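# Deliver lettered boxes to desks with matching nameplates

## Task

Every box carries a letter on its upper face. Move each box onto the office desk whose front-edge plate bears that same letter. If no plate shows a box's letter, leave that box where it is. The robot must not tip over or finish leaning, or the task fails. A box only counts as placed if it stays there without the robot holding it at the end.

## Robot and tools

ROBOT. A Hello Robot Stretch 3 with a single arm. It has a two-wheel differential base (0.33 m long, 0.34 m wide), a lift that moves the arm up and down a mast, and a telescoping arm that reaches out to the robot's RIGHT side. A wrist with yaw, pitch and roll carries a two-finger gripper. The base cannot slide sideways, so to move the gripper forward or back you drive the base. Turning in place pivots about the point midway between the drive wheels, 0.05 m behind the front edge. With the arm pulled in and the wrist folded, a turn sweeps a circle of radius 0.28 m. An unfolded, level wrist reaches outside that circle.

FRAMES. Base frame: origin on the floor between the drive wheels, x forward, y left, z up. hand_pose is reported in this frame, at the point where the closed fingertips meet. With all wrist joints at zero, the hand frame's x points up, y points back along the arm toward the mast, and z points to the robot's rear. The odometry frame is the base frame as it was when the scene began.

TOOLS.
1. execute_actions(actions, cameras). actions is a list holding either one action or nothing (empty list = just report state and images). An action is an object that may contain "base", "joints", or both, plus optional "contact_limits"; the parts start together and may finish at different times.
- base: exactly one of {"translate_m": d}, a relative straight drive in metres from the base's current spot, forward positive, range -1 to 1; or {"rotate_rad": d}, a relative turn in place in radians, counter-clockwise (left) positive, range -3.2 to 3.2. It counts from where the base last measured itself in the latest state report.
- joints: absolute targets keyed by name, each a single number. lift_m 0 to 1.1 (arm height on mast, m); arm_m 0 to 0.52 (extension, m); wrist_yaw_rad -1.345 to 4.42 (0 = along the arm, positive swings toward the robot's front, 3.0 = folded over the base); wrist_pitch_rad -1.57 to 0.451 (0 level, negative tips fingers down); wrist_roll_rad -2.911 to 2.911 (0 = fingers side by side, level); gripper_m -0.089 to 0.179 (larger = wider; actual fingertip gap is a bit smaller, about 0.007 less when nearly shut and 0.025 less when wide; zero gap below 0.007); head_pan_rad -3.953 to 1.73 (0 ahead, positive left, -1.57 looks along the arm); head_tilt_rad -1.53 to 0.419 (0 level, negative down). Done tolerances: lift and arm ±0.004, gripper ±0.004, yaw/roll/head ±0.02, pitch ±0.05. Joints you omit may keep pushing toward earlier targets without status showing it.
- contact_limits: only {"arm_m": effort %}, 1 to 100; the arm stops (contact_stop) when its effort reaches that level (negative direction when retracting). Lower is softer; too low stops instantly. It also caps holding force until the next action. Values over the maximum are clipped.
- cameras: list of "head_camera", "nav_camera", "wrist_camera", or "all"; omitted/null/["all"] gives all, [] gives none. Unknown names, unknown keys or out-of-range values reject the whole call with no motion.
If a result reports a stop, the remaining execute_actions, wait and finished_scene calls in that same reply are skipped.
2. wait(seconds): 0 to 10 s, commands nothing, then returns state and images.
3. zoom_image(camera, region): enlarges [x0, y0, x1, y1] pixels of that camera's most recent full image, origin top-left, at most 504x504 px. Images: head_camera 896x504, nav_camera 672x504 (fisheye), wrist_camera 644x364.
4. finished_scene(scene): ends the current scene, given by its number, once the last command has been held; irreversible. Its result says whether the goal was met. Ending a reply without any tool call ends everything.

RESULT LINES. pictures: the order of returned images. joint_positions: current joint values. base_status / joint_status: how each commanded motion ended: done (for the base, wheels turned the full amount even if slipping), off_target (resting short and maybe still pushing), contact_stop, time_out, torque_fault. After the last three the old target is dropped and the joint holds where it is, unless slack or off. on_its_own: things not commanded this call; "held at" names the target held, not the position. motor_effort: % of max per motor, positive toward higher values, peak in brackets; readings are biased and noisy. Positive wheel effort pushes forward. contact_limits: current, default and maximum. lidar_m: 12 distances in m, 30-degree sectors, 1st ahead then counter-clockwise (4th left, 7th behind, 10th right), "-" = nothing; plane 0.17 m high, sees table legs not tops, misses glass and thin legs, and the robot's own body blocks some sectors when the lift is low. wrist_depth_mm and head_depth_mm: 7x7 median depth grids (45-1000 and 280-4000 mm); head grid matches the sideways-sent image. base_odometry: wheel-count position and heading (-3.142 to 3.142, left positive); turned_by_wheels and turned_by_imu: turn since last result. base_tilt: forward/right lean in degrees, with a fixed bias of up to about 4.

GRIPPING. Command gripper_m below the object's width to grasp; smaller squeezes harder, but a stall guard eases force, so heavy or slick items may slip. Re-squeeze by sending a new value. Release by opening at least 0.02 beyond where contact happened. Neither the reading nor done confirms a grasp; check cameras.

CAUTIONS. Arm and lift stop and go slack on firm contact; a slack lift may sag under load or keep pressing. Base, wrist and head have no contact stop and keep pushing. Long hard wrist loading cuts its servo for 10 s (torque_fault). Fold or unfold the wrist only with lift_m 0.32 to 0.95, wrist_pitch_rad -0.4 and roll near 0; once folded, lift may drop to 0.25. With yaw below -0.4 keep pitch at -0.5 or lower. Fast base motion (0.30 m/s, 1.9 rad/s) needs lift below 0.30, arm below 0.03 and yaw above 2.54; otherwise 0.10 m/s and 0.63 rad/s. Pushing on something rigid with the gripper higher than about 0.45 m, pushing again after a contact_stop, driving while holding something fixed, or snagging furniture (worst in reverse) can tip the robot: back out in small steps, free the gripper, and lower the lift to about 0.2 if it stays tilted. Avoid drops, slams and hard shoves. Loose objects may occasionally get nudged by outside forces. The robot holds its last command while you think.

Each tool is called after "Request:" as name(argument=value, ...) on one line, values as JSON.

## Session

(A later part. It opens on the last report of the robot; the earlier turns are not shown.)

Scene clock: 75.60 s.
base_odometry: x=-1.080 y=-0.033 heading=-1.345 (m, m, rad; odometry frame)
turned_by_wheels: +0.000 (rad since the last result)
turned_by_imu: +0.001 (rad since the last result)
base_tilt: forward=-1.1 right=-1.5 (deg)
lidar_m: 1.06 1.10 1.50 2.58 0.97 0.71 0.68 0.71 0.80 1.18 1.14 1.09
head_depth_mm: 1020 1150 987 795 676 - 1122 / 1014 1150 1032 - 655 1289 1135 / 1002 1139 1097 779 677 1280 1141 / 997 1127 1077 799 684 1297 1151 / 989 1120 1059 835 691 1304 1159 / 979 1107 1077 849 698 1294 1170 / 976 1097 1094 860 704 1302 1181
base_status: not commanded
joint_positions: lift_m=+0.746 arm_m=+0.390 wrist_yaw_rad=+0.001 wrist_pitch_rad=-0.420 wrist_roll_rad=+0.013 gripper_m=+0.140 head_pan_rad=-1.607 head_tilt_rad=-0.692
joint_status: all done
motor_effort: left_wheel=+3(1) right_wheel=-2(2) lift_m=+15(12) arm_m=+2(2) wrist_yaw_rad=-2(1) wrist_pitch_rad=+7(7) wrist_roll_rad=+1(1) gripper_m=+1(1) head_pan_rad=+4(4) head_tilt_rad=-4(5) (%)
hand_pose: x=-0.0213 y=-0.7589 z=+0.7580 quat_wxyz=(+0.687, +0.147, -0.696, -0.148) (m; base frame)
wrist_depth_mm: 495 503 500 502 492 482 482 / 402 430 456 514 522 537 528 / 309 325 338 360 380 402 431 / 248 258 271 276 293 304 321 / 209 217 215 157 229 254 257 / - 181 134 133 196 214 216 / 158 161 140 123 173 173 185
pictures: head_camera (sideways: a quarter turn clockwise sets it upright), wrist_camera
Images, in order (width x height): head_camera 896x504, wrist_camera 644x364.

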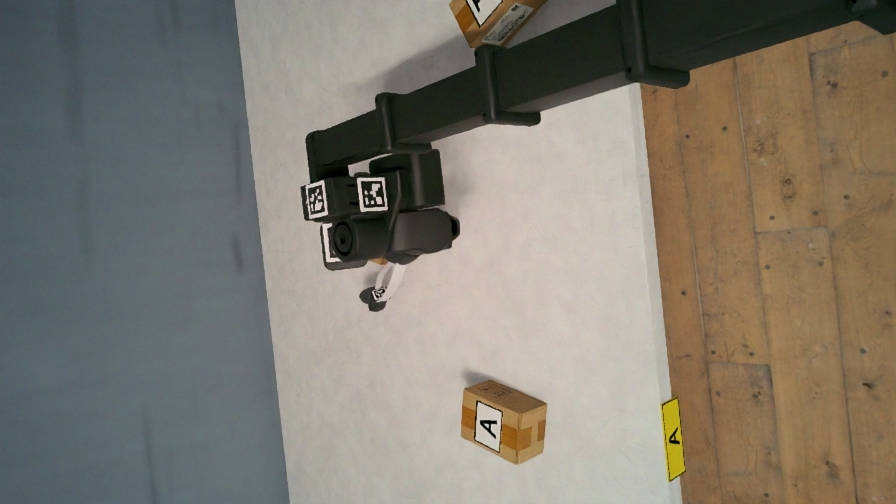

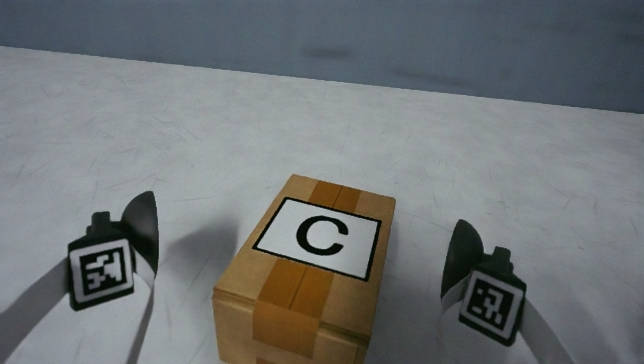

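Request:
execute_actions(actions=[{"joints":{"lift_m":0.716}}], cameras=["wrist_camera"])

Request:
execute_actions(actions=[{"joints":{"gripper_m":0.03}}], cameras=["wrist_camera"])

Request:
execute_actions(actions=[{"joints":{"lift_m":0.8}}], cameras=["wrist_camera"])

Scene clock: 79.40 s.
base_odometry: x=-1.080 y=-0.033 heading=-1.345 (m, m, rad; odometry frame)
turned_by_wheels: +0.000 (rad since the last result)
turned_by_imu: +0.001 (rad since the last result)
base_tilt: forward=-1.1 right=-1.5 (deg)
lidar_m: 1.06 1.10 1.51 2.58 0.97 0.71 0.68 0.71 0.81 1.18 1.13 1.09
head_depth_mm: 1022 1147 986 791 672 - 1104 / 1010 1149 1011 824 653 1293 1134 / 1010 1145 1069 771 678 1282 1141 / 997 1131 1069 793 683 1294 1154 / 989 1117 1056 834 692 1302 1163 / 982 1113 1075 849 698 1292 1175 / 975 1099 1094 863 705 1302 1185
base_status: not commanded
joint_positions: lift_m=+0.717 arm_m=+0.390 wrist_yaw_rad=+0.001 wrist_pitch_rad=-0.397 wrist_roll_rad=+0.013 gripper_m=+0.140 head_pan_rad=-1.607 head_tilt_rad=-0.692
joint_status: all done
motor_effort: left_wheel=+1(2) right_wheel=-1(2) lift_m=+8(16) arm_m=+2(2) wrist_yaw_rad=-1(1) wrist_pitch_rad=-1(7) wrist_roll_rad=+1(1) gripper_m=-1(1) head_pan_rad=+4(3) head_tilt_rad=-5(5) (%)
hand_pose: x=-0.0213 y=-0.7618 z=+0.7345 quat_wxyz=(+0.689, +0.139, -0.697, -0.140) (m; base frame)
wrist_depth_mm: 486 493 504 480 492 482 480 / 363 387 417 450 505 515 509 / 271 284 300 315 342 366 384 / 215 226 235 152 243 271 287 / 185 188 126 124 201 221 224 / - 154 118 108 167 187 185 / 134 138 133 118 147 148 159
pictures: wrist_camera
Images, in order (width x height): wrist_camera 644x364.

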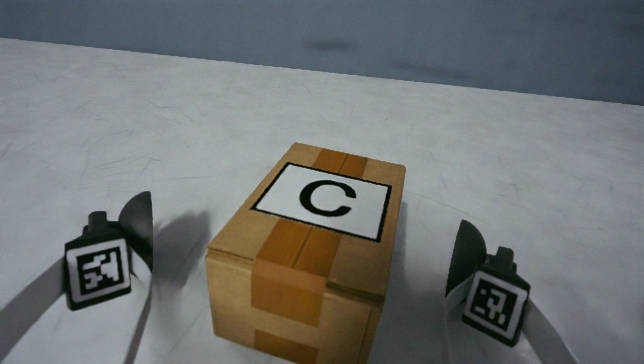

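Scene clock: 81.00 s.
base_odometry: x=-1.080 y=-0.033 heading=-1.345 (m, m, rad; odometry frame)
turned_by_wheels: +0.000 (rad since the last result)
turned_by_imu: +0.000 (rad since the last result)
base_tilt: forward=-1.0 right=-1.5 (deg)
lidar_m: 1.05 1.10 1.51 2.58 0.96 0.71 0.68 0.71 0.81 1.18 1.13 1.09
head_depth_mm: 1022 1145 983 791 674 - 1104 / 1012 1149 1005 822 654 1287 1136 / 1002 1139 1066 768 677 1281 1140 / 996 1132 1076 794 684 1291 1152 / 988 1118 1052 834 693 1304 1162 / 983 1107 1073 849 699 1290 1171 / 974 1101 1099 862 705 1307 1181
base_status: not commanded
joint_positions: lift_m=+0.717 arm_m=+0.390 wrist_yaw_rad=-0.003 wrist_pitch_rad=-0.384 wrist_roll_rad=+0.013 gripper_m=+0.032 head_pan_rad=-1.607 head_tilt_rad=-0.692
joint_status: all done
motor_effort: left_wheel=+1(1) right_wheel=-1(2) lift_m=+9(10) arm_m=+2(2) wrist_yaw_rad=+4(4) wrist_pitch_rad=-6(6) wrist_roll_rad=+1(1) gripper_m=-32(100) head_pan_rad=+3(3) head_tilt_rad=-5(5) (%)
hand_pose: x=-0.0222 y=-0.7633 z=+0.7373 quat_wxyz=(+0.690, +0.133, -0.698, -0.137) (m; base frame)
wrist_depth_mm: 486 490 492 489 492 489 487 / 382 404 435 480 506 513 518 / 280 295 310 328 354 381 407 / 221 231 239 157 253 275 296 / 184 191 124 127 145 218 229 / 157 - 115 109 111 184 188 / - 139 132 117 147 156 161
pictures: wrist_camera
Images, in order (width x height): wrist_camera 644x364.

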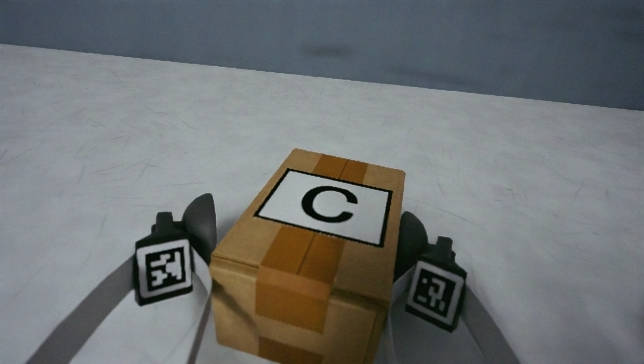

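Scene clock: 82.60 s.
base_odometry: x=-1.080 y=-0.033 heading=-1.345 (m, m, rad; odometry frame)
turned_by_wheels: +0.000 (rad since the last result)
turned_by_imu: +0.000 (rad since the last result)
base_tilt: forward=-1.1 right=-1.6 (deg)
lidar_m: 1.06 1.10 1.51 2.57 0.96 0.71 0.68 0.71 0.81 1.18 1.14 1.09
head_depth_mm: 1018 1143 986 824 - 1248 1124 / 1011 1151 1070 782 666 1288 1131 / 1002 1139 - 808 677 1283 1141 / 994 1126 1105 804 684 1295 1149 / 990 1125 1058 834 692 1303 1162 / 980 1110 1072 847 699 1291 1174 / 971 1101 1098 857 705 1304 1181
base_status: not commanded
joint_positions: lift_m=+0.799 arm_m=+0.390 wrist_yaw_rad=-0.002 wrist_pitch_rad=-0.421 wrist_roll_rad=+0.013 gripper_m=+0.039 head_pan_rad=-1.607 head_tilt_rad=-0.692
joint_status: all done
on_its_own: gripper_m is held at +0.037, not at your +0.030, by its stall guard, which is still easing
motor_effort: left_wheel=+1(1) right_wheel=-1(1) lift_m=+47(43) arm_m=+1(2) wrist_yaw_rad=+3(4) wrist_pitch_rad=+7(8) wrist_roll_rad=+1(1) gripper_m=-28(32) head_pan_rad=+4(3) head_tilt_rad=-4(5) (%)
hand_pose: x=-0.0220 y=-0.7588 z=+0.8112 quat_wxyz=(+0.687, +0.146, -0.696, -0.150) (m; base frame)
wrist_depth_mm: 500 493 501 495 489 475 491 / 520 524 543 536 525 535 528 / 411 431 456 469 497 553 559 / 327 342 356 161 380 413 421 / 278 291 126 128 317 332 343 / 238 - 115 110 111 280 286 / 212 213 129 116 228 242 244
pictures: wrist_camera
Images, in order (width x height): wrist_camera 644x364.

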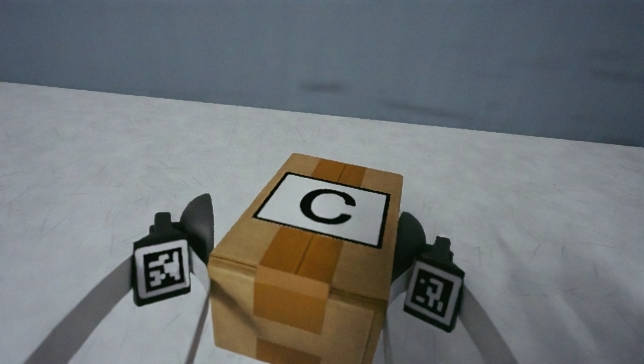

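Request:
execute_actions(actions=[{"base":{"rotate_rad":1.25},"joints":{"arm_m":0,"gripper_m":0.045,"wrist_yaw_rad":2.7,"lift_m":0.83,"head_pan_rad":-0.5,"head_tilt_rad":-1.0}}], cameras=["wrist_camera"])

Request:
execute_actions(actions=[{"base":{"translate_m":0.5},"joints":{"lift_m":0.29}}], cameras=["nav_camera"])

Request:
execute_actions(actions=[{"base":{"translate_m":0.8}}], cameras=[])

Request:
execute_actions(actions=[{"base":{"translate_m":0.8}}], cameras=[])

Request:
execute_actions(actions=[{"base":{"rotate_rad":-1.25}}], cameras=["nav_camera"])

Scene clock: 91.53 s.
base_odometry: x=-1.080 y=-0.033 heading=-0.095 (m, m, rad; odometry frame)
turned_by_wheels: +1.250 (rad since the last result)
turned_by_imu: +1.266 (rad since the last result)
base_tilt: forward=-1.1 right=-1.7 (deg)
lidar_m: 2.58 1.50 0.81 0.68 0.68 0.77 0.80 1.18 1.09 1.06 1.06 1.19
head_depth_mm: 1059 1231 1481 1423 1283 1189 - / 1138 1343 1556 1429 1287 1195 - / 1238 1486 1618 1441 1302 1190 - / 1358 1650 1641 1463 1315 1196 361 / 1491 1787 1655 1475 1318 1220 356 / 1654 1880 1674 1487 1335 1217 370 / 2208 1951 1687 1492 1349 1223 1123
base_status: done
joint_positions: lift_m=+0.829 arm_m=+0.000 wrist_yaw_rad=+2.698 wrist_pitch_rad=-0.422 wrist_roll_rad=+0.013 gripper_m=+0.046 head_pan_rad=-0.507 head_tilt_rad=-0.988
joint_status: all done
motor_effort: left_wheel=+0(7) right_wheel=+1(6) lift_m=+47(46) arm_m=+0(2) wrist_yaw_rad=+2(5) wrist_pitch_rad=+7(8) wrist_roll_rad=+1(1) gripper_m=-23(26) head_pan_rad=+3(38) head_tilt_rad=-7(33) (%)
hand_pose: x=+0.0748 y=+0.0570 z=+0.8410 quat_wxyz=(+0.297, +0.711, -0.009, +0.637) (m; base frame)
wrist_depth_mm: 557 649 750 934 - - - / 588 690 823 - - - - / 614 722 888 - - - - / 652 767 921 172 - - - / 716 794 126 130 - - - / - 893 120 112 113 - - / - 903 132 118 - - -
pictures: wrist_camera
Images, in order (width x height): wrist_camera 644x364.

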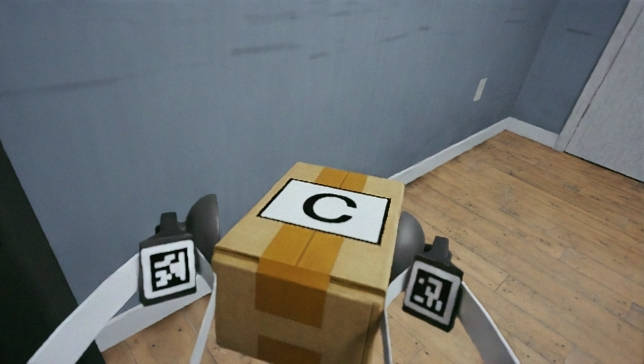

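Scene clock: 98.13 s.
base_odometry: x=-0.583 y=-0.081 heading=-0.095 (m, m, rad; odometry frame)
turned_by_wheels: +0.000 (rad since the last result)
turned_by_imu: +0.005 (rad since the last result)
base_tilt: forward=-1.0 right=-1.5 (deg)
lidar_m: 2.11 1.82 0.99 0.84 0.84 0.94 1.30 1.43 1.08 0.91 0.90 1.02
head_depth_mm: 905 1059 1277 1407 1282 1182 - / 976 1154 1411 1429 1292 1192 - / 1060 1270 1552 1441 1301 1187 - / 1159 1411 1616 1456 1316 1192 830 / 1271 1612 1650 1476 1325 1210 1103 / 2153 1915 1678 1479 1330 1211 1112 / 2168 1932 1695 1497 1349 1221 1123
base_status: done
joint_positions: lift_m=+0.291 arm_m=+0.000 wrist_yaw_rad=+2.698 wrist_pitch_rad=-0.422 wrist_roll_rad=+0.013 gripper_m=+0.046 head_pan_rad=-0.507 head_tilt_rad=-0.988
joint_status: all done
motor_effort: left_wheel=-2(9) right_wheel=+1(5) lift_m=+15(40) arm_m=-2(1) wrist_yaw_rad=+1(2) wrist_pitch_rad=+8(8) wrist_roll_rad=+1(1) gripper_m=-22(23) head_pan_rad=+3(3) head_tilt_rad=-7(7) (%)
hand_pose: x=+0.0748 y=+0.0570 z=+0.3025 quat_wxyz=(+0.297, +0.711, -0.009, +0.637) (m; base frame)
wrist_depth_mm: 683 747 899 - - - - / 700 806 941 - - - - / 736 824 888 938 - - - / 671 683 701 171 776 811 844 / 563 584 126 130 622 643 675 / - - 119 112 113 550 561 / - - 129 118 458 488 493
pictures: nav_camera (sideways: a quarter turn counterclockwise sets it upright)
Images, in order (width x height): nav_camera 672x504.

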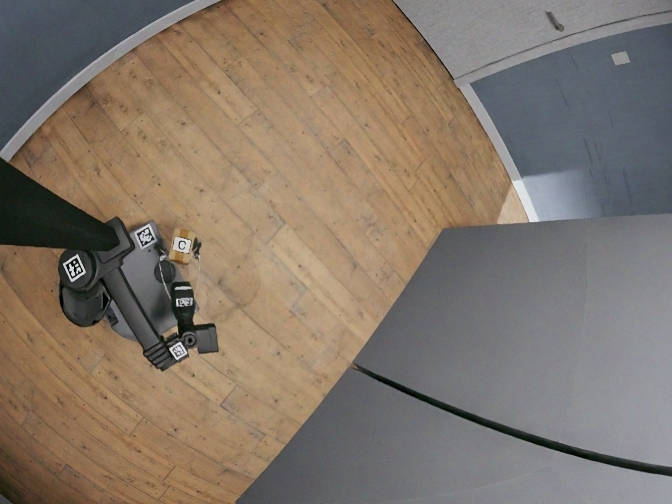

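Scene clock: 102.57 s.
base_odometry: x=+0.214 y=-0.156 heading=-0.095 (m, m, rad; odometry frame)
turned_by_wheels: +0.000 (rad since the last result)
turned_by_imu: +0.006 (rad since the last result)
base_tilt: forward=-0.9 right=-1.4 (deg)
lidar_m: 1.33 1.34 1.28 1.08 1.08 1.21 2.03 1.43 0.79 0.66 0.66 0.75
head_depth_mm: 658 767 920 1148 1278 1181 - / 760 866 1042 1315 1288 1190 - / 2075 1847 1614 1437 1307 1187 - / 1941 1857 1624 1450 1314 1195 831 / 1735 1849 1655 1468 1329 1203 1105 / 1562 1771 1674 1483 1334 1212 1111 / 1418 1597 1654 1492 1348 1224 1120
base_status: done
joint_positions: lift_m=+0.291 arm_m=+0.000 wrist_yaw_rad=+2.698 wrist_pitch_rad=-0.422 wrist_roll_rad=+0.013 gripper_m=+0.046 head_pan_rad=-0.507 head_tilt_rad=-0.989
joint_status: not commanded
motor_effort: left_wheel=-2(5) right_wheel=+1(6) lift_m=+14(14) arm_m=-1(1) wrist_yaw_rad=+2(2) wrist_pitch_rad=+8(8) wrist_roll_rad=+1(1) gripper_m=-23(23) head_pan_rad=+4(3) head_tilt_rad=-7(7) (%)
hand_pose: x=+0.0747 y=+0.0570 z=+0.3024 quat_wxyz=(+0.297, +0.711, -0.009, +0.637) (m; base frame)
wrist_depth_mm: 830 961 - - - - - / 870 - - - - - - / 812 865 873 958 - - - / 668 675 720 171 776 821 854 / 541 569 126 130 630 658 701 / - - 119 112 113 565 568 / - - 129 118 452 473 488
pictures: none
No camera images: the call's "cameras" was empty. Leave "cameras" out to get every camera's image.

Scene clock: 107.00 s.
base_odometry: x=+1.010 y=-0.232 heading=-0.095 (m, m, rad; odometry frame)
turned_by_wheels: +0.000 (rad since the last result)
turned_by_imu: +0.006 (rad since the last result)
base_tilt: forward=-1.1 right=-1.5 (deg)
lidar_m: 0.59 0.57 0.65 1.08 1.31 1.49 2.48 0.91 0.57 0.71 1.27 0.70
head_depth_mm: 1313 1690 1592 1415 1279 1180 - / 1095 1376 1572 1433 1287 1184 - / 937 1136 1450 1447 1307 1183 - / 820 972 1186 1419 1319 1195 831 / 731 845 1006 1235 1324 1206 1104 / 656 749 873 1043 1258 1212 1112 / 597 673 770 899 1078 1205 1121
base_status: done
joint_positions: lift_m=+0.291 arm_m=+0.000 wrist_yaw_rad=+2.699 wrist_pitch_rad=-0.422 wrist_roll_rad=+0.013 gripper_m=+0.046 head_pan_rad=-0.507 head_tilt_rad=-0.989
joint_status: not commanded
motor_effort: left_wheel=-2(5) right_wheel=+0(6) lift_m=+15(15) arm_m=-1(1) wrist_yaw_rad=+3(1) wrist_pitch_rad=+8(8) wrist_roll_rad=+1(1) gripper_m=-23(22) head_pan_rad=+3(3) head_tilt_rad=-7(8) (%)
hand_pose: x=+0.0747 y=+0.0570 z=+0.3024 quat_wxyz=(+0.297, +0.711, -0.009, +0.637) (m; base frame)
wrist_depth_mm: - - - 743 611 498 430 / - - - 804 633 506 452 / 832 855 923 823 676 530 468 / 645 688 709 172 685 577 495 / 556 573 125 131 623 603 502 / - - 119 112 113 550 522 / - - 129 118 455 484 493
pictures: none
No camera images: the call's "cameras" was empty. Leave "cameras" out to get every camera's image.

Scene clock: 109.13 s.
base_odometry: x=+1.010 y=-0.232 heading=-1.345 (m, m, rad; odometry frame)
turned_by_wheels: -1.250 (rad since the last result)
turned_by_imu: -1.258 (rad since the last result)
base_tilt: forward=-1.1 right=-1.5 (deg)
lidar_m: 2.10 0.82 0.61 0.57 0.60 0.83 1.31 1.37 1.91 1.53 0.59 0.57
head_depth_mm: 550 690 921 1350 1285 1176 - / 530 636 813 1154 1293 1186 - / 606 724 899 1188 1309 1187 - / 719 895 1180 1434 1315 1194 830 / 944 1841 1645 1468 1320 1203 1108 / 2229 1908 1667 1483 1336 1214 1112 / 2269 1930 1695 1489 1348 1224 1122
base_status: done
joint_positions: lift_m=+0.291 arm_m=+0.000 wrist_yaw_rad=+2.699 wrist_pitch_rad=-0.422 wrist_roll_rad=+0.013 gripper_m=+0.046 head_pan_rad=-0.507 head_tilt_rad=-0.989
joint_status: not commanded
motor_effort: left_wheel=+3(10) right_wheel=-2(6) lift_m=+15(15) arm_m=-1(1) wrist_yaw_rad=+2(2) wrist_pitch_rad=+8(8) wrist_roll_rad=+1(1) gripper_m=-23(22) head_pan_rad=+4(3) head_tilt_rad=-7(7) (%)
hand_pose: x=+0.0747 y=+0.0570 z=+0.3024 quat_wxyz=(+0.297, +0.711, -0.009, +0.637) (m; base frame)
wrist_depth_mm: 466 530 585 639 744 809 900 / 501 567 635 707 779 897 - / 537 622 659 770 870 962 - / 594 647 703 171 778 801 873 / 552 575 126 131 624 653 693 / - - 118 112 113 564 574 / - - 129 118 458 469 492
pictures: nav_camera (sideways: a quarter turn counterclockwise sets it upright)
Images, in order (width x height): nav_camera 672x504.

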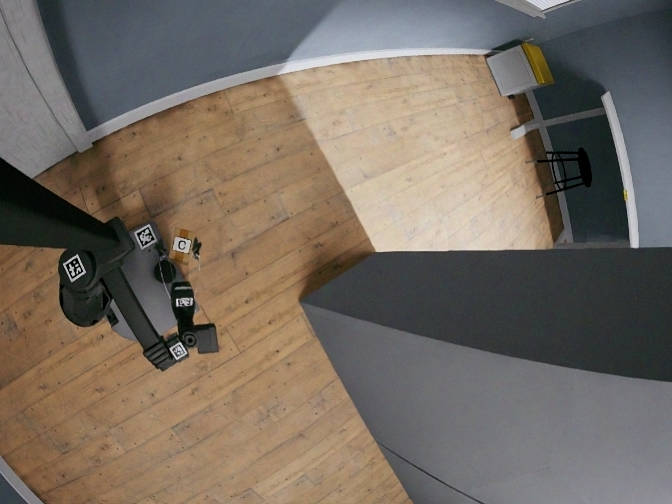

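Request:
execute_actions(actions=[{"base":{"translate_m":1.0}}], cameras=[])

Request:
execute_actions(actions=[{"base":{"rotate_rad":-1.1},"joints":{"head_pan_rad":-0.3,"head_tilt_rad":-0.8}}], cameras=["nav_camera"])

Scene clock: 117.07 s.
base_odometry: x=+1.234 y=-1.207 heading=-1.345 (m, m, rad; odometry frame)
turned_by_wheels: +0.000 (rad since the last result)
turned_by_imu: +0.008 (rad since the last result)
base_tilt: forward=-1.1 right=-1.6 (deg)
lidar_m: 1.77 0.78 0.58 0.56 0.59 0.83 2.31 0.56 0.42 1.28 3.14 1.89
head_depth_mm: 2104 1798 1579 1423 1275 1181 - / 2125 1816 1596 1428 1291 1187 - / 2125 1851 1613 1447 1309 1188 - / 2165 1865 1635 1448 1319 1199 833 / 2145 1891 1658 1475 1323 1202 1107 / 2169 1902 1679 1479 1340 1215 1114 / 2169 1926 1684 1494 1343 1224 1119
base_status: done
joint_positions: lift_m=+0.291 arm_m=+0.000 wrist_yaw_rad=+2.699 wrist_pitch_rad=-0.422 wrist_roll_rad=+0.013 gripper_m=+0.046 head_pan_rad=-0.507 head_tilt_rad=-0.989
joint_status: not commanded
motor_effort: left_wheel=+2(8) right_wheel=-1(4) lift_m=+14(15) arm_m=-1(1) wrist_yaw_rad=+2(1) wrist_pitch_rad=+7(7) wrist_roll_rad=+1(1) gripper_m=-23(23) head_pan_rad=+3(3) head_tilt_rad=-7(7) (%)
hand_pose: x=+0.0747 y=+0.0570 z=+0.3024 quat_wxyz=(+0.297, +0.711, -0.009, +0.637) (m; base frame)
wrist_depth_mm: 475 501 559 612 700 768 859 / 504 538 597 655 730 904 - / 537 589 667 755 832 924 - / 577 620 673 171 770 816 853 / 558 572 126 130 623 654 684 / - - 119 112 113 551 569 / - - 129 118 460 478 479
pictures: none
No camera images: the call's "cameras" was empty. Leave "cameras" out to get every camera's image.

Scene clock: 119.03 s.
base_odometry: x=+1.234 y=-1.207 heading=-2.445 (m, m, rad; odometry frame)
turned_by_wheels: -1.100 (rad since the last result)
turned_by_imu: -1.107 (rad since the last result)
base_tilt: forward=-1.1 right=-1.6 (deg)
lidar_m: 3.13 2.28 1.77 0.82 0.59 0.56 0.58 0.78 1.94 0.58 0.42 0.42
head_depth_mm: 1069 1253 1123 948 745 949 1091 / 2720 2234 1840 1604 1372 1199 1100 / 2785 2428 1971 1644 1414 1237 1108 / 2838 2486 2002 1661 1427 1252 1118 / 2889 2518 2010 1679 1448 1266 1127 / 2964 2557 2048 1701 1456 1274 1138 / 2919 2594 2097 1724 1482 1289 1148
base_status: done
joint_positions: lift_m=+0.291 arm_m=+0.000 wrist_yaw_rad=+2.699 wrist_pitch_rad=-0.422 wrist_roll_rad=+0.013 gripper_m=+0.046 head_pan_rad=-0.307 head_tilt_rad=-0.803
joint_status: all done
motor_effort: left_wheel=+2(8) right_wheel=-2(6) lift_m=+15(14) arm_m=-1(2) wrist_yaw_rad=+2(3) wrist_pitch_rad=+8(8) wrist_roll_rad=+1(1) gripper_m=-22(22) head_pan_rad=+3(20) head_tilt_rad=+2(23) (%)
hand_pose: x=+0.0747 y=+0.0570 z=+0.3024 quat_wxyz=(+0.297, +0.711, -0.009, +0.637) (m; base frame)
wrist_depth_mm: 712 - - - - - - / 747 - - - - - - / 727 866 860 933 - - - / 654 698 708 172 787 793 878 / 555 566 126 131 627 656 707 / - - 119 112 113 547 575 / - - 129 118 454 479 490
pictures: nav_camera (sideways: a quarter turn counterclockwise sets it upright)
Images, in order (width x height): nav_camera 672x504.

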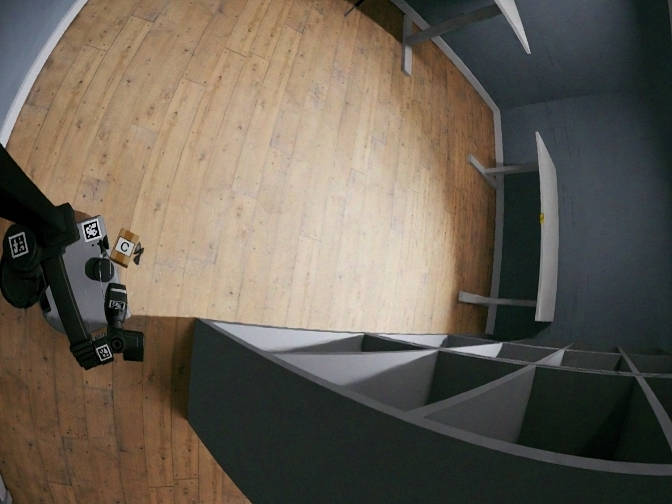

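Clearance 0.30; fine.

Request:
execute_actions(actions=[{"base":{"translate_m":1.0}}], cameras=[])

Request:
execute_actions(actions=[{"base":{"translate_m":1.0}}], cameras=[])

Request:
execute_actions(actions=[{"base":{"rotate_rad":1.08},"joints":{"lift_m":0.8,"head_pan_rad":-1.57,"head_tilt_rad":-0.6}}], cameras=[])

Request:
execute_actions(actions=[{"joints":{"wrist_yaw_rad":0,"arm_m":0.15}}])

Scene clock: 127.50 s.
base_odometry: x=+0.467 y=-1.849 heading=-2.445 (m, m, rad; odometry frame)
turned_by_wheels: +0.000 (rad since the last result)
turned_by_imu: +0.008 (rad since the last result)
base_tilt: forward=-1.1 right=-1.6 (deg)
lidar_m: 2.12 1.62 1.35 1.64 1.51 1.44 1.49 0.74 1.05 0.72 1.47 1.92
head_depth_mm: 1489 2175 1898 1606 1396 1229 1093 / 1524 2246 1949 1629 1412 1235 1105 / 1565 2308 1981 1645 1422 1239 1108 / 1602 2305 1995 1660 1432 1254 1119 / 1635 2370 2024 1682 1449 1268 1128 / 1688 2389 2062 1701 1471 1277 1137 / 1732 2436 2071 1727 1477 1297 1148
base_status: done
joint_positions: lift_m=+0.291 arm_m=+0.000 wrist_yaw_rad=+2.699 wrist_pitch_rad=-0.422 wrist_roll_rad=+0.013 gripper_m=+0.046 head_pan_rad=-0.307 head_tilt_rad=-0.803
joint_status: not commanded
motor_effort: left_wheel=+1(10) right_wheel=-2(4) lift_m=+15(14) arm_m=-2(1) wrist_yaw_rad=+2(1) wrist_pitch_rad=+7(8) wrist_roll_rad=+1(1) gripper_m=-23(23) head_pan_rad=+4(4) head_tilt_rad=+1(1) (%)
hand_pose: x=+0.0747 y=+0.0570 z=+0.3024 quat_wxyz=(+0.297, +0.711, -0.009, +0.637) (m; base frame)
wrist_depth_mm: - - - - - - - / - - - - - - - / 803 829 891 933 - - - / 658 710 705 171 772 816 835 / 564 576 126 130 635 664 682 / - - 119 112 113 563 568 / - - 129 118 451 477 490
pictures: none
No camera images: the call's "cameras" was empty. Leave "cameras" out to get every camera's image.

Scene clock: 132.60 s.
base_odometry: x=-0.299 y=-2.491 heading=-2.445 (m, m, rad; odometry frame)
turned_by_wheels: +0.000 (rad since the last result)
turned_by_imu: +0.008 (rad since the last result)
base_tilt: forward=-1.1 right=-1.6 (deg)
lidar_m: 1.11 1.55 1.13 1.08 1.27 2.32 1.71 1.15 1.40 1.18 1.27 1.46
head_depth_mm: 1221 1041 850 1602 1392 1222 1094 / 1238 1060 880 1626 1406 1239 1103 / 1258 1078 896 1635 1418 1245 1107 / 1280 1095 906 1665 1435 1254 1117 / 1303 1117 922 1610 1448 1271 1129 / 1331 1142 940 1712 1466 1277 1138 / 1356 1197 977 1723 1475 1295 1147
base_status: done
joint_positions: lift_m=+0.291 arm_m=+0.000 wrist_yaw_rad=+2.699 wrist_pitch_rad=-0.422 wrist_roll_rad=+0.013 gripper_m=+0.046 head_pan_rad=-0.307 head_tilt_rad=-0.802
joint_status: not commanded
motor_effort: left_wheel=+0(9) right_wheel=-1(3) lift_m=+14(15) arm_m=-2(1) wrist_yaw_rad=+2(1) wrist_pitch_rad=+8(8) wrist_roll_rad=+1(1) gripper_m=-23(22) head_pan_rad=+3(4) head_tilt_rad=+1(2) (%)
hand_pose: x=+0.0747 y=+0.0570 z=+0.3024 quat_wxyz=(+0.297, +0.711, -0.009, +0.637) (m; base frame)
wrist_depth_mm: - - - - - - - / - - - - - - - / 822 838 857 930 - - - / 659 682 718 171 778 834 853 / 561 574 126 130 620 657 688 / - - 119 112 113 562 567 / - - 129 118 456 468 479
pictures: none
No camera images: the call's "cameras" was empty. Leave "cameras" out to get every camera's image.

Scene clock: 138.07 s.
base_odometry: x=-0.299 y=-2.491 heading=-1.365 (m, m, rad; odometry frame)
turned_by_wheels: +1.080 (rad since the last result)
turned_by_imu: +1.092 (rad since the last result)
base_tilt: forward=-1.0 right=-1.5 (deg)
lidar_m: 1.08 1.09 1.27 2.32 1.71 1.15 1.54 1.19 1.27 1.46 1.12 1.54
head_depth_mm: 1220 1375 1142 906 1592 1351 - / 1221 1373 1162 918 1612 1356 - / 1218 1366 1185 936 1635 1372 - / 1217 1361 1216 946 1656 1393 - / 1221 1365 1241 931 1670 1392 1201 / 1220 1368 1268 949 1571 1404 1210 / 1216 1352 1292 963 1714 1422 1222
base_status: done
joint_positions: lift_m=+0.799 arm_m=+0.000 wrist_yaw_rad=+2.699 wrist_pitch_rad=-0.423 wrist_roll_rad=+0.013 gripper_m=+0.046 head_pan_rad=-1.563 head_tilt_rad=-0.606
joint_status: all done
motor_effort: left_wheel=-2(8) right_wheel=+1(6) lift_m=+47(46) arm_m=-1(2) wrist_yaw_rad=+2(2) wrist_pitch_rad=+8(8) wrist_roll_rad=+1(1) gripper_m=-23(23) head_pan_rad=-3(37) head_tilt_rad=+4(25) (%)
hand_pose: x=+0.0747 y=+0.0570 z=+0.8108 quat_wxyz=(+0.297, +0.711, -0.009, +0.637) (m; base frame)
wrist_depth_mm: - - - - - - - / - - - - - - - / - - - - - - - / - - - 172 - - - / - - 125 131 - - - / - - 120 112 113 - - / - 921 132 118 - - -
pictures: none
No camera images: the call's "cameras" was empty. Leave "cameras" out to get every camera's image.

Scene clock: 140.43 s.
base_odometry: x=-0.299 y=-2.491 heading=-1.365 (m, m, rad; odometry frame)
turned_by_wheels: +0.000 (rad since the last result)
turned_by_imu: +0.001 (rad since the last result)
base_tilt: forward=-1.1 right=-1.6 (deg)
lidar_m: 1.08 1.09 1.27 2.32 1.71 1.16 1.54 1.19 1.27 1.45 1.12 1.54
head_depth_mm: 1225 1369 1139 906 - 1280 1156 / 1213 1367 1165 913 - 1294 1168 / 1217 1363 1188 917 - 1308 1183 / 1217 1365 1211 932 1617 1383 1190 / 1216 1362 1236 932 1677 1400 1191 / 1214 1360 1268 946 1572 1407 1209 / 1218 1363 1299 964 1714 1426 1228
base_status: not commanded
joint_positions: lift_m=+0.799 arm_m=+0.150 wrist_yaw_rad=+0.002 wrist_pitch_rad=-0.423 wrist_roll_rad=+0.013 gripper_m=+0.046 head_pan_rad=-1.563 head_tilt_rad=-0.606
joint_status: all done
motor_effort: left_wheel=-1(2) right_wheel=+1(1) lift_m=+47(47) arm_m=+2(2) wrist_yaw_rad=-3(3) wrist_pitch_rad=+8(8) wrist_roll_rad=+1(1) gripper_m=-23(23) head_pan_rad=-2(2) head_tilt_rad=+4(3) (%)
hand_pose: x=-0.0210 y=-0.5185 z=+0.8108 quat_wxyz=(+0.687, +0.148, -0.695, -0.149) (m; base frame)
wrist_depth_mm: 933 870 900 950 942 938 937 / 532 576 612 650 727 761 856 / 408 426 452 467 503 530 570 / 352 352 358 172 395 407 431 / - 905 126 131 347 355 364 / - - 120 112 113 - - / 919 926 132 118 - - -
pictures: head_camera (sideways: a quarter turn clockwise sets it upright), nav_camera (sideways: a quarter turn counterclockwise sets it upright), wrist_camera
Images, in order (width x height): head_camera 896x504, nav_camera 672x504, wrist_camera 644x364.

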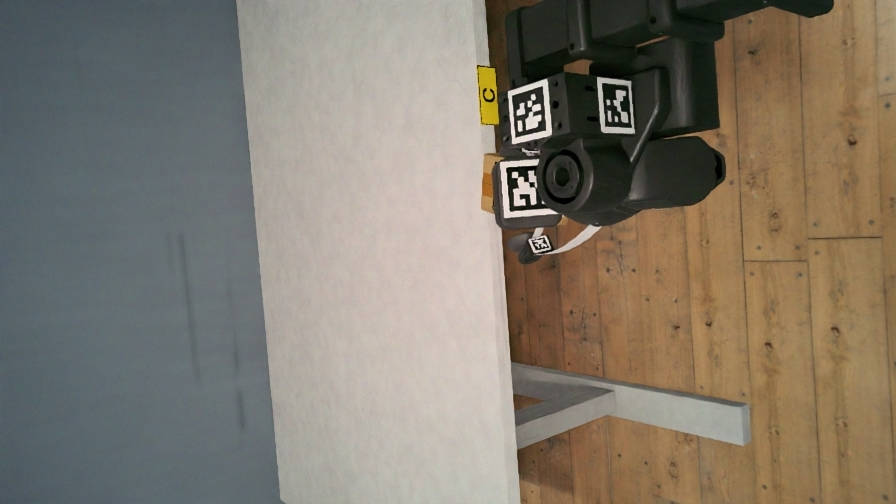

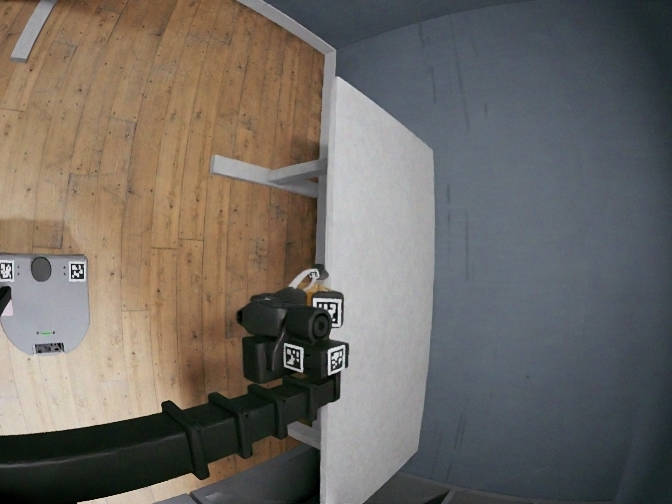

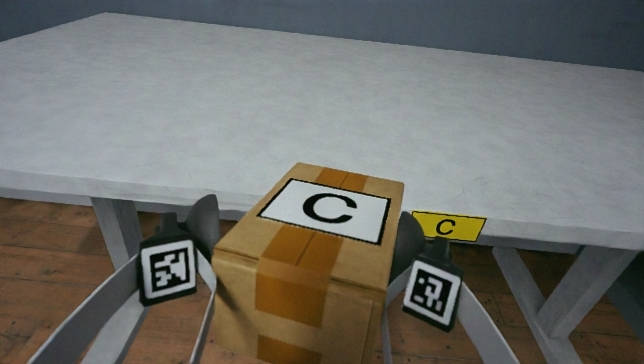

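Same height as desk A; edge ≈0.70.

Request:
execute_actions(actions=[{"joints":{"arm_m":0.51,"lift_m":0.765}}], cameras=[])

Request:
execute_actions(actions=[{"joints":{"lift_m":0.728}}], cameras=["head_camera","wrist_camera"])

Scene clock: 145.97 s.
base_odometry: x=-0.299 y=-2.491 heading=-1.365 (m, m, rad; odometry frame)
turned_by_wheels: +0.000 (rad since the last result)
turned_by_imu: +0.001 (rad since the last result)
base_tilt: forward=-1.1 right=-1.6 (deg)
lidar_m: 1.08 1.09 1.27 2.32 1.71 1.15 1.54 1.18 1.27 1.46 1.11 1.54
head_depth_mm: 1224 1365 1144 908 - 1286 1140 / 1220 1364 1219 895 1566 1350 1166 / 1219 1360 1316 903 1631 1361 1179 / 1219 1363 1264 923 1649 1385 1187 / 1218 1364 1234 931 1675 1400 1201 / 1217 1353 1265 947 1573 1404 1212 / 1214 1355 1293 961 1708 1428 1219
base_status: not commanded
joint_positions: lift_m=+0.766 arm_m=+0.510 wrist_yaw_rad=+0.001 wrist_pitch_rad=-0.423 wrist_roll_rad=+0.013 gripper_m=+0.046 head_pan_rad=-1.563 head_tilt_rad=-0.606
joint_status: all done
motor_effort: left_wheel=-2(2) right_wheel=+1(1) lift_m=+14(49) arm_m=+2(3) wrist_yaw_rad=+0(2) wrist_pitch_rad=+8(8) wrist_roll_rad=+1(1) gripper_m=-22(22) head_pan_rad=-3(4) head_tilt_rad=+3(3) (%)
hand_pose: x=-0.0213 y=-0.8785 z=+0.7773 quat_wxyz=(+0.687, +0.148, -0.695, -0.149) (m; base frame)
wrist_depth_mm: 638 638 648 627 628 621 623 / 448 474 509 551 599 642 650 / 342 361 376 399 422 448 487 / 277 288 300 171 331 339 361 / 233 241 126 131 258 281 291 / 200 198 120 112 113 233 241 / - 179 132 118 189 201 207
pictures: none
No camera images: the call's "cameras" was empty. Leave "cameras" out to get every camera's image.

Scene clock: 147.10 s.
base_odometry: x=-0.299 y=-2.491 heading=-1.365 (m, m, rad; odometry frame)
turned_by_wheels: +0.000 (rad since the last result)
turned_by_imu: +0.000 (rad since the last result)
base_tilt: forward=-1.3 right=-1.5 (deg)
lidar_m: 1.08 1.09 1.27 2.32 1.71 1.15 1.54 1.19 1.27 1.46 1.12 1.54
head_depth_mm: 1218 1367 1139 901 1657 - 1136 / 1226 1362 1192 905 1578 1355 1168 / 1219 1368 1293 879 1632 1367 1178 / 1216 1361 1228 919 1658 1378 1192 / 1214 1366 1238 933 1672 1399 1196 / 1219 1362 1264 948 1570 1403 1212 / 1216 1360 1293 961 1712 1422 1224
base_status: not commanded
joint_positions: lift_m=+0.729 arm_m=+0.510 wrist_yaw_rad=+0.001 wrist_pitch_rad=-0.414 wrist_roll_rad=+0.013 gripper_m=+0.046 head_pan_rad=-1.563 head_tilt_rad=-0.606
joint_status: all done
motor_effort: left_wheel=-2(1) right_wheel=+1(1) lift_m=+14(16) arm_m=+2(2) wrist_yaw_rad=-1(0) wrist_pitch_rad=+5(8) wrist_roll_rad=+1(1) gripper_m=-22(23) head_pan_rad=-4(3) head_tilt_rad=+3(4) (%)
hand_pose: x=-0.0213 y=-0.8797 z=+0.7424 quat_wxyz=(+0.688, +0.145, -0.696, -0.146) (m; base frame)
wrist_depth_mm: 546 605 610 622 629 633 630 / 368 387 417 461 491 545 600 / 281 292 304 330 347 369 394 / 224 233 240 160 257 282 293 / 189 193 124 129 206 225 234 / 162 161 123 113 117 187 194 / - 143 141 123 155 162 166
pictures: head_camera (sideways: a quarter turn clockwise sets it upright), wrist_camera
Images, in order (width x height): head_camera 896x504, wrist_camera 644x364.

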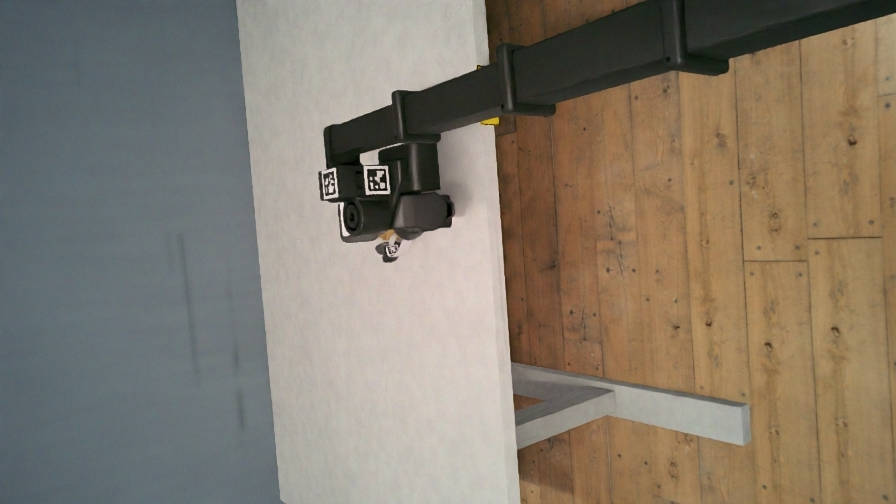

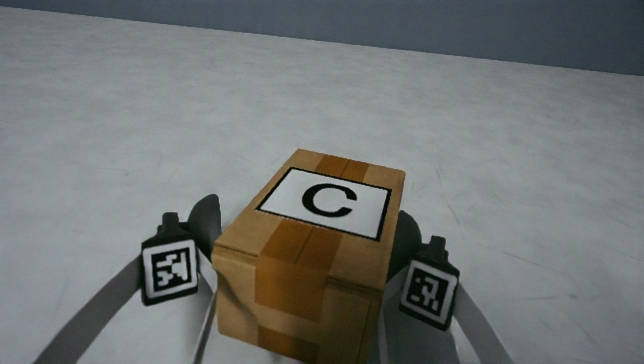

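Request:
execute_actions(actions=[{"joints":{"gripper_m":0.12}}], cameras=[])

Request:
execute_actions(actions=[{"joints":{"arm_m":0.2,"lift_m":0.745}}], cameras=["wrist_camera"])

Request:
execute_actions(actions=[{"base":{"rotate_rad":-1.08},"joints":{"arm_m":0,"lift_m":0.29,"wrist_yaw_rad":2.7,"gripper_m":0.05,"head_pan_rad":-2.6,"head_tilt_rad":-0.9}}], cameras=[])

Request:
execute_actions(actions=[{"base":{"translate_m":-1.0}}], cameras=[])

Request:
execute_actions(actions=[{"base":{"translate_m":-1.0}}], cameras=[])

Request:
execute_actions(actions=[{"base":{"rotate_rad":1.09}}], cameras=["nav_camera"])

Scene clock: 154.73 s.
base_odometry: x=-0.299 y=-2.491 heading=-1.365 (m, m, rad; odometry frame)
turned_by_wheels: +0.000 (rad since the last result)
turned_by_imu: +0.001 (rad since the last result)
base_tilt: forward=-1.1 right=-1.5 (deg)
lidar_m: 1.07 1.08 1.27 2.32 1.71 1.15 1.54 1.19 1.27 1.45 1.12 1.54
head_depth_mm: 1221 1364 1141 905 1648 - 1137 / 1222 1364 1189 904 1573 1352 1169 / 1216 1364 1278 875 1632 1371 1179 / 1217 1363 1225 916 1654 1389 1191 / 1224 1363 1241 932 1671 1399 1195 / 1214 1362 1267 946 1574 1404 1210 / 1220 1362 1296 958 1714 1425 1222
base_status: not commanded
joint_positions: lift_m=+0.729 arm_m=+0.510 wrist_yaw_rad=+0.001 wrist_pitch_rad=-0.415 wrist_roll_rad=+0.013 gripper_m=+0.120 head_pan_rad=-1.563 head_tilt_rad=-0.606
joint_status: all done
motor_effort: left_wheel=-2(2) right_wheel=+1(1) lift_m=+14(14) arm_m=+2(2) wrist_yaw_rad=-1(2) wrist_pitch_rad=+5(5) wrist_roll_rad=+1(1) gripper_m=+1(99) head_pan_rad=-3(3) head_tilt_rad=+3(3) (%)
hand_pose: x=-0.0214 y=-0.8796 z=+0.7422 quat_wxyz=(+0.688, +0.145, -0.696, -0.147) (m; base frame)
wrist_depth_mm: 541 588 611 627 634 631 627 / 361 386 417 452 490 538 590 / 277 288 308 325 342 367 393 / 223 231 239 162 255 277 293 / 188 - 141 133 207 224 232 / - 157 126 117 174 190 193 / 138 143 141 125 155 157 165
pictures: none
No camera images: the call's "cameras" was empty. Leave "cameras" out to get every camera's image.

Scene clock: 158.23 s.
base_odometry: x=-0.299 y=-2.491 heading=-1.365 (m, m, rad; odometry frame)
turned_by_wheels: +0.000 (rad since the last result)
turned_by_imu: +0.001 (rad since the last result)
base_tilt: forward=-1.1 right=-1.6 (deg)
lidar_m: 1.08 1.09 1.27 2.32 1.71 1.15 1.54 1.19 1.27 1.46 1.12 1.53
head_depth_mm: 1220 1363 1139 904 1681 - 1158 / 1222 1367 1165 920 - 1314 1166 / 1215 1369 1187 927 - 1336 1172 / 1223 1362 1212 935 1615 1382 1186 / 1222 1370 1236 929 1670 1399 1195 / 1214 1360 1264 944 1567 1406 1214 / 1219 1359 1296 960 1710 1429 1225
base_status: not commanded
joint_positions: lift_m=+0.744 arm_m=+0.200 wrist_yaw_rad=+0.001 wrist_pitch_rad=-0.415 wrist_roll_rad=+0.013 gripper_m=+0.120 head_pan_rad=-1.563 head_tilt_rad=-0.606
joint_status: all done
motor_effort: left_wheel=-2(2) right_wheel=+1(1) lift_m=+46(49) arm_m=-1(2) wrist_yaw_rad=-1(1) wrist_pitch_rad=+5(5) wrist_roll_rad=+1(1) gripper_m=+0(0) head_pan_rad=-3(3) head_tilt_rad=+3(3) (%)
hand_pose: x=-0.0214 y=-0.5700 z=+0.7577 quat_wxyz=(+0.688, +0.145, -0.696, -0.147) (m; base frame)
wrist_depth_mm: 603 647 722 828 887 886 877 / 406 429 464 409 554 594 651 / 311 323 335 363 381 414 441 / 694 280 285 285 298 308 330 / - - - - - 293 293 / - 987 - - - - 914 / 835 850 876 941 952 969 959
pictures: wrist_camera
Images, in order (width x height): wrist_camera 644x364.

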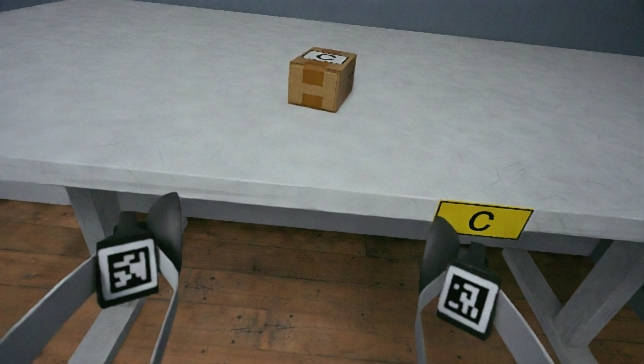

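Scene clock: 163.20 s.
base_odometry: x=-0.300 y=-2.491 heading=-2.445 (m, m, rad; odometry frame)
turned_by_wheels: -1.080 (rad since the last result)
turned_by_imu: -1.091 (rad since the last result)
base_tilt: forward=-1.1 right=-1.5 (deg)
lidar_m: 1.11 1.55 1.14 1.08 1.27 2.32 1.71 1.15 1.39 1.18 1.27 1.46
head_depth_mm: 1513 1864 1742 1507 1331 1209 - / 1528 1901 1760 1520 1342 1221 - / 1532 1931 1741 1535 1359 1229 - / 1551 1856 1724 1555 1367 1241 - / 1480 1298 1562 1560 1381 1228 1143 / 1055 1255 1693 1562 1392 1246 1120 / 1312 1314 1710 1548 1412 1250 1128
base_status: done
joint_positions: lift_m=+0.291 arm_m=+0.000 wrist_yaw_rad=+2.698 wrist_pitch_rad=-0.415 wrist_roll_rad=+0.013 gripper_m=+0.050 head_pan_rad=-2.593 head_tilt_rad=-0.889
joint_status: all done
motor_effort: left_wheel=+1(6) right_wheel=-2(5) lift_m=+14(44) arm_m=-2(2) wrist_yaw_rad=+3(4) wrist_pitch_rad=+5(5) wrist_roll_rad=+1(1) gripper_m=+0(99) head_pan_rad=-4(39) head_tilt_rad=-6(33) (%)
hand_pose: x=+0.0753 y=+0.0578 z=+0.3042 quat_wxyz=(+0.295, +0.711, -0.012, +0.638) (m; base frame)
wrist_depth_mm: - - - - - - - / - - - - - - - / 839 839 875 958 - - - / 674 689 711 779 776 796 860 / 563 574 612 615 640 675 699 / 498 500 499 517 559 552 582 / - - 435 458 461 482 496
pictures: none
No camera images: the call's "cameras" was empty. Leave "cameras" out to get every camera's image.

Scene clock: 168.30 s.
base_odometry: x=+0.467 y=-1.849 heading=-2.445 (m, m, rad; odometry frame)
turned_by_wheels: +0.000 (rad since the last result)
turned_by_imu: -0.005 (rad since the last result)
base_tilt: forward=-1.2 right=-1.4 (deg)
lidar_m: 2.12 1.62 1.35 1.64 1.50 1.44 1.49 0.75 1.06 0.72 1.47 1.92
head_depth_mm: 1708 1904 1732 1503 1331 1206 - / 1914 2029 1758 1522 1341 1217 - / 689 827 1031 1373 1350 1228 - / 652 928 1034 1406 1349 1234 - / 632 1148 1067 1393 1335 1235 1143 / 627 1135 1081 969 1312 1241 1120 / 639 1065 1093 943 1319 1227 1127
base_status: done
joint_positions: lift_m=+0.291 arm_m=+0.000 wrist_yaw_rad=+2.698 wrist_pitch_rad=-0.415 wrist_roll_rad=+0.013 gripper_m=+0.050 head_pan_rad=-2.593 head_tilt_rad=-0.889
joint_status: not commanded
motor_effort: left_wheel=+2(6) right_wheel=-2(6) lift_m=+14(14) arm_m=-1(1) wrist_yaw_rad=+2(4) wrist_pitch_rad=+5(5) wrist_roll_rad=+1(1) gripper_m=+0(0) head_pan_rad=-3(3) head_tilt_rad=-6(7) (%)
hand_pose: x=+0.0751 y=+0.0579 z=+0.3041 quat_wxyz=(+0.294, +0.711, -0.012, +0.639) (m; base frame)
wrist_depth_mm: - - - - - - - / - - - - - - - / 821 865 932 954 - - - / 667 694 713 755 794 828 867 / 553 575 612 629 640 645 689 / 489 493 497 511 553 552 584 / - - 450 462 461 482 491
pictures: none
No camera images: the call's "cameras" was empty. Leave "cameras" out to get every camera's image.

Scene clock: 173.40 s.
base_odometry: x=+1.234 y=-1.207 heading=-2.444 (m, m, rad; odometry frame)
turned_by_wheels: +0.000 (rad since the last result)
turned_by_imu: -0.005 (rad since the last result)
base_tilt: forward=-1.2 right=-1.5 (deg)
lidar_m: 3.12 2.28 1.77 0.82 0.59 0.56 0.58 0.78 1.94 0.59 0.42 0.42
head_depth_mm: 655 742 857 1010 1215 1211 - / 737 848 997 1211 1327 1220 - / 842 989 1200 1469 1356 1230 - / 983 1189 1485 1549 1362 1238 - / 1141 1418 1743 1569 1378 1231 1142 / 1412 1914 1840 1584 1391 1242 1122 / 1917 2185 1865 1605 1400 1254 1127
base_status: done
joint_positions: lift_m=+0.291 arm_m=+0.000 wrist_yaw_rad=+2.699 wrist_pitch_rad=-0.415 wrist_roll_rad=+0.013 gripper_m=+0.050 head_pan_rad=-2.593 head_tilt_rad=-0.890
joint_status: not commanded
motor_effort: left_wheel=+2(6) right_wheel=-2(7) lift_m=+14(14) arm_m=-1(2) wrist_yaw_rad=+2(2) wrist_pitch_rad=+5(5) wrist_roll_rad=+1(1) gripper_m=+0(0) head_pan_rad=-3(3) head_tilt_rad=-6(6) (%)
hand_pose: x=+0.0751 y=+0.0579 z=+0.3041 quat_wxyz=(+0.294, +0.711, -0.012, +0.639) (m; base frame)
wrist_depth_mm: 710 - - - - - - / 749 - - - - - - / 743 875 897 955 - - - / 669 695 721 742 781 816 842 / 552 577 623 615 666 655 661 / 493 502 498 512 556 553 574 / - - 437 453 452 485 495
pictures: none
No camera images: the call's "cameras" was empty. Leave "cameras" out to get every camera's image.

Scene clock: 175.30 s.
base_odometry: x=+1.234 y=-1.207 heading=-1.355 (m, m, rad; odometry frame)
turned_by_wheels: +1.090 (rad since the last result)
turned_by_imu: +1.098 (rad since the last result)
base_tilt: forward=-1.2 right=-1.5 (deg)
lidar_m: 1.78 0.78 0.58 0.56 0.59 0.81 2.32 0.56 0.42 1.29 3.13 2.00
head_depth_mm: 2118 2054 1740 1504 1326 1214 - / 2216 2062 1762 1527 1349 1221 - / 2342 2110 1774 1546 1355 1230 - / 2424 2134 1757 1206 1324 1234 - / 595 669 759 884 1056 1198 1143 / 517 572 640 722 832 1186 1121 / 457 498 550 611 701 1236 1128
base_status: done
joint_positions: lift_m=+0.291 arm_m=+0.000 wrist_yaw_rad=+2.699 wrist_pitch_rad=-0.415 wrist_roll_rad=+0.013 gripper_m=+0.050 head_pan_rad=-2.593 head_tilt_rad=-0.890
joint_status: not commanded
motor_effort: left_wheel=-2(7) right_wheel=+1(7) lift_m=+14(14) arm_m=-1(1) wrist_yaw_rad=+2(2) wrist_pitch_rad=+5(6) wrist_roll_rad=+1(1) gripper_m=+0(0) head_pan_rad=-3(3) head_tilt_rad=-6(7) (%)
hand_pose: x=+0.0751 y=+0.0579 z=+0.3041 quat_wxyz=(+0.294, +0.711, -0.012, +0.639) (m; base frame)
wrist_depth_mm: 460 503 559 620 683 765 890 / 509 531 610 674 753 879 - / 540 587 650 733 823 945 - / 564 622 673 731 782 817 865 / 570 569 620 618 648 666 685 / 490 495 501 516 555 557 570 / - - 446 452 462 480 493
pictures: nav_camera (sideways: a quarter turn counterclockwise sets it upright)
Images, in order (width x height): nav_camera 672x504.

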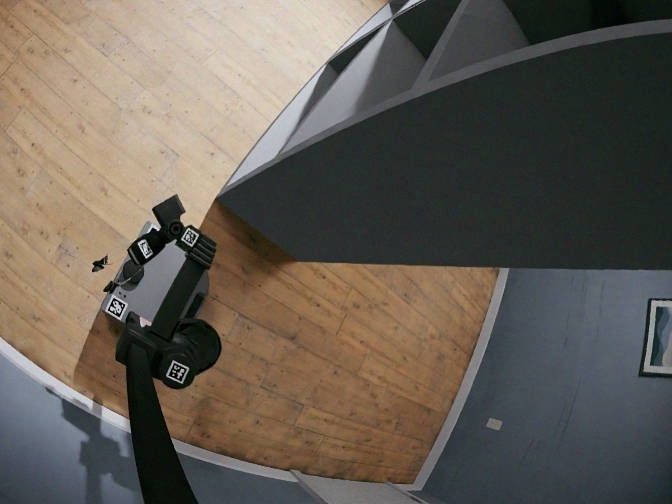

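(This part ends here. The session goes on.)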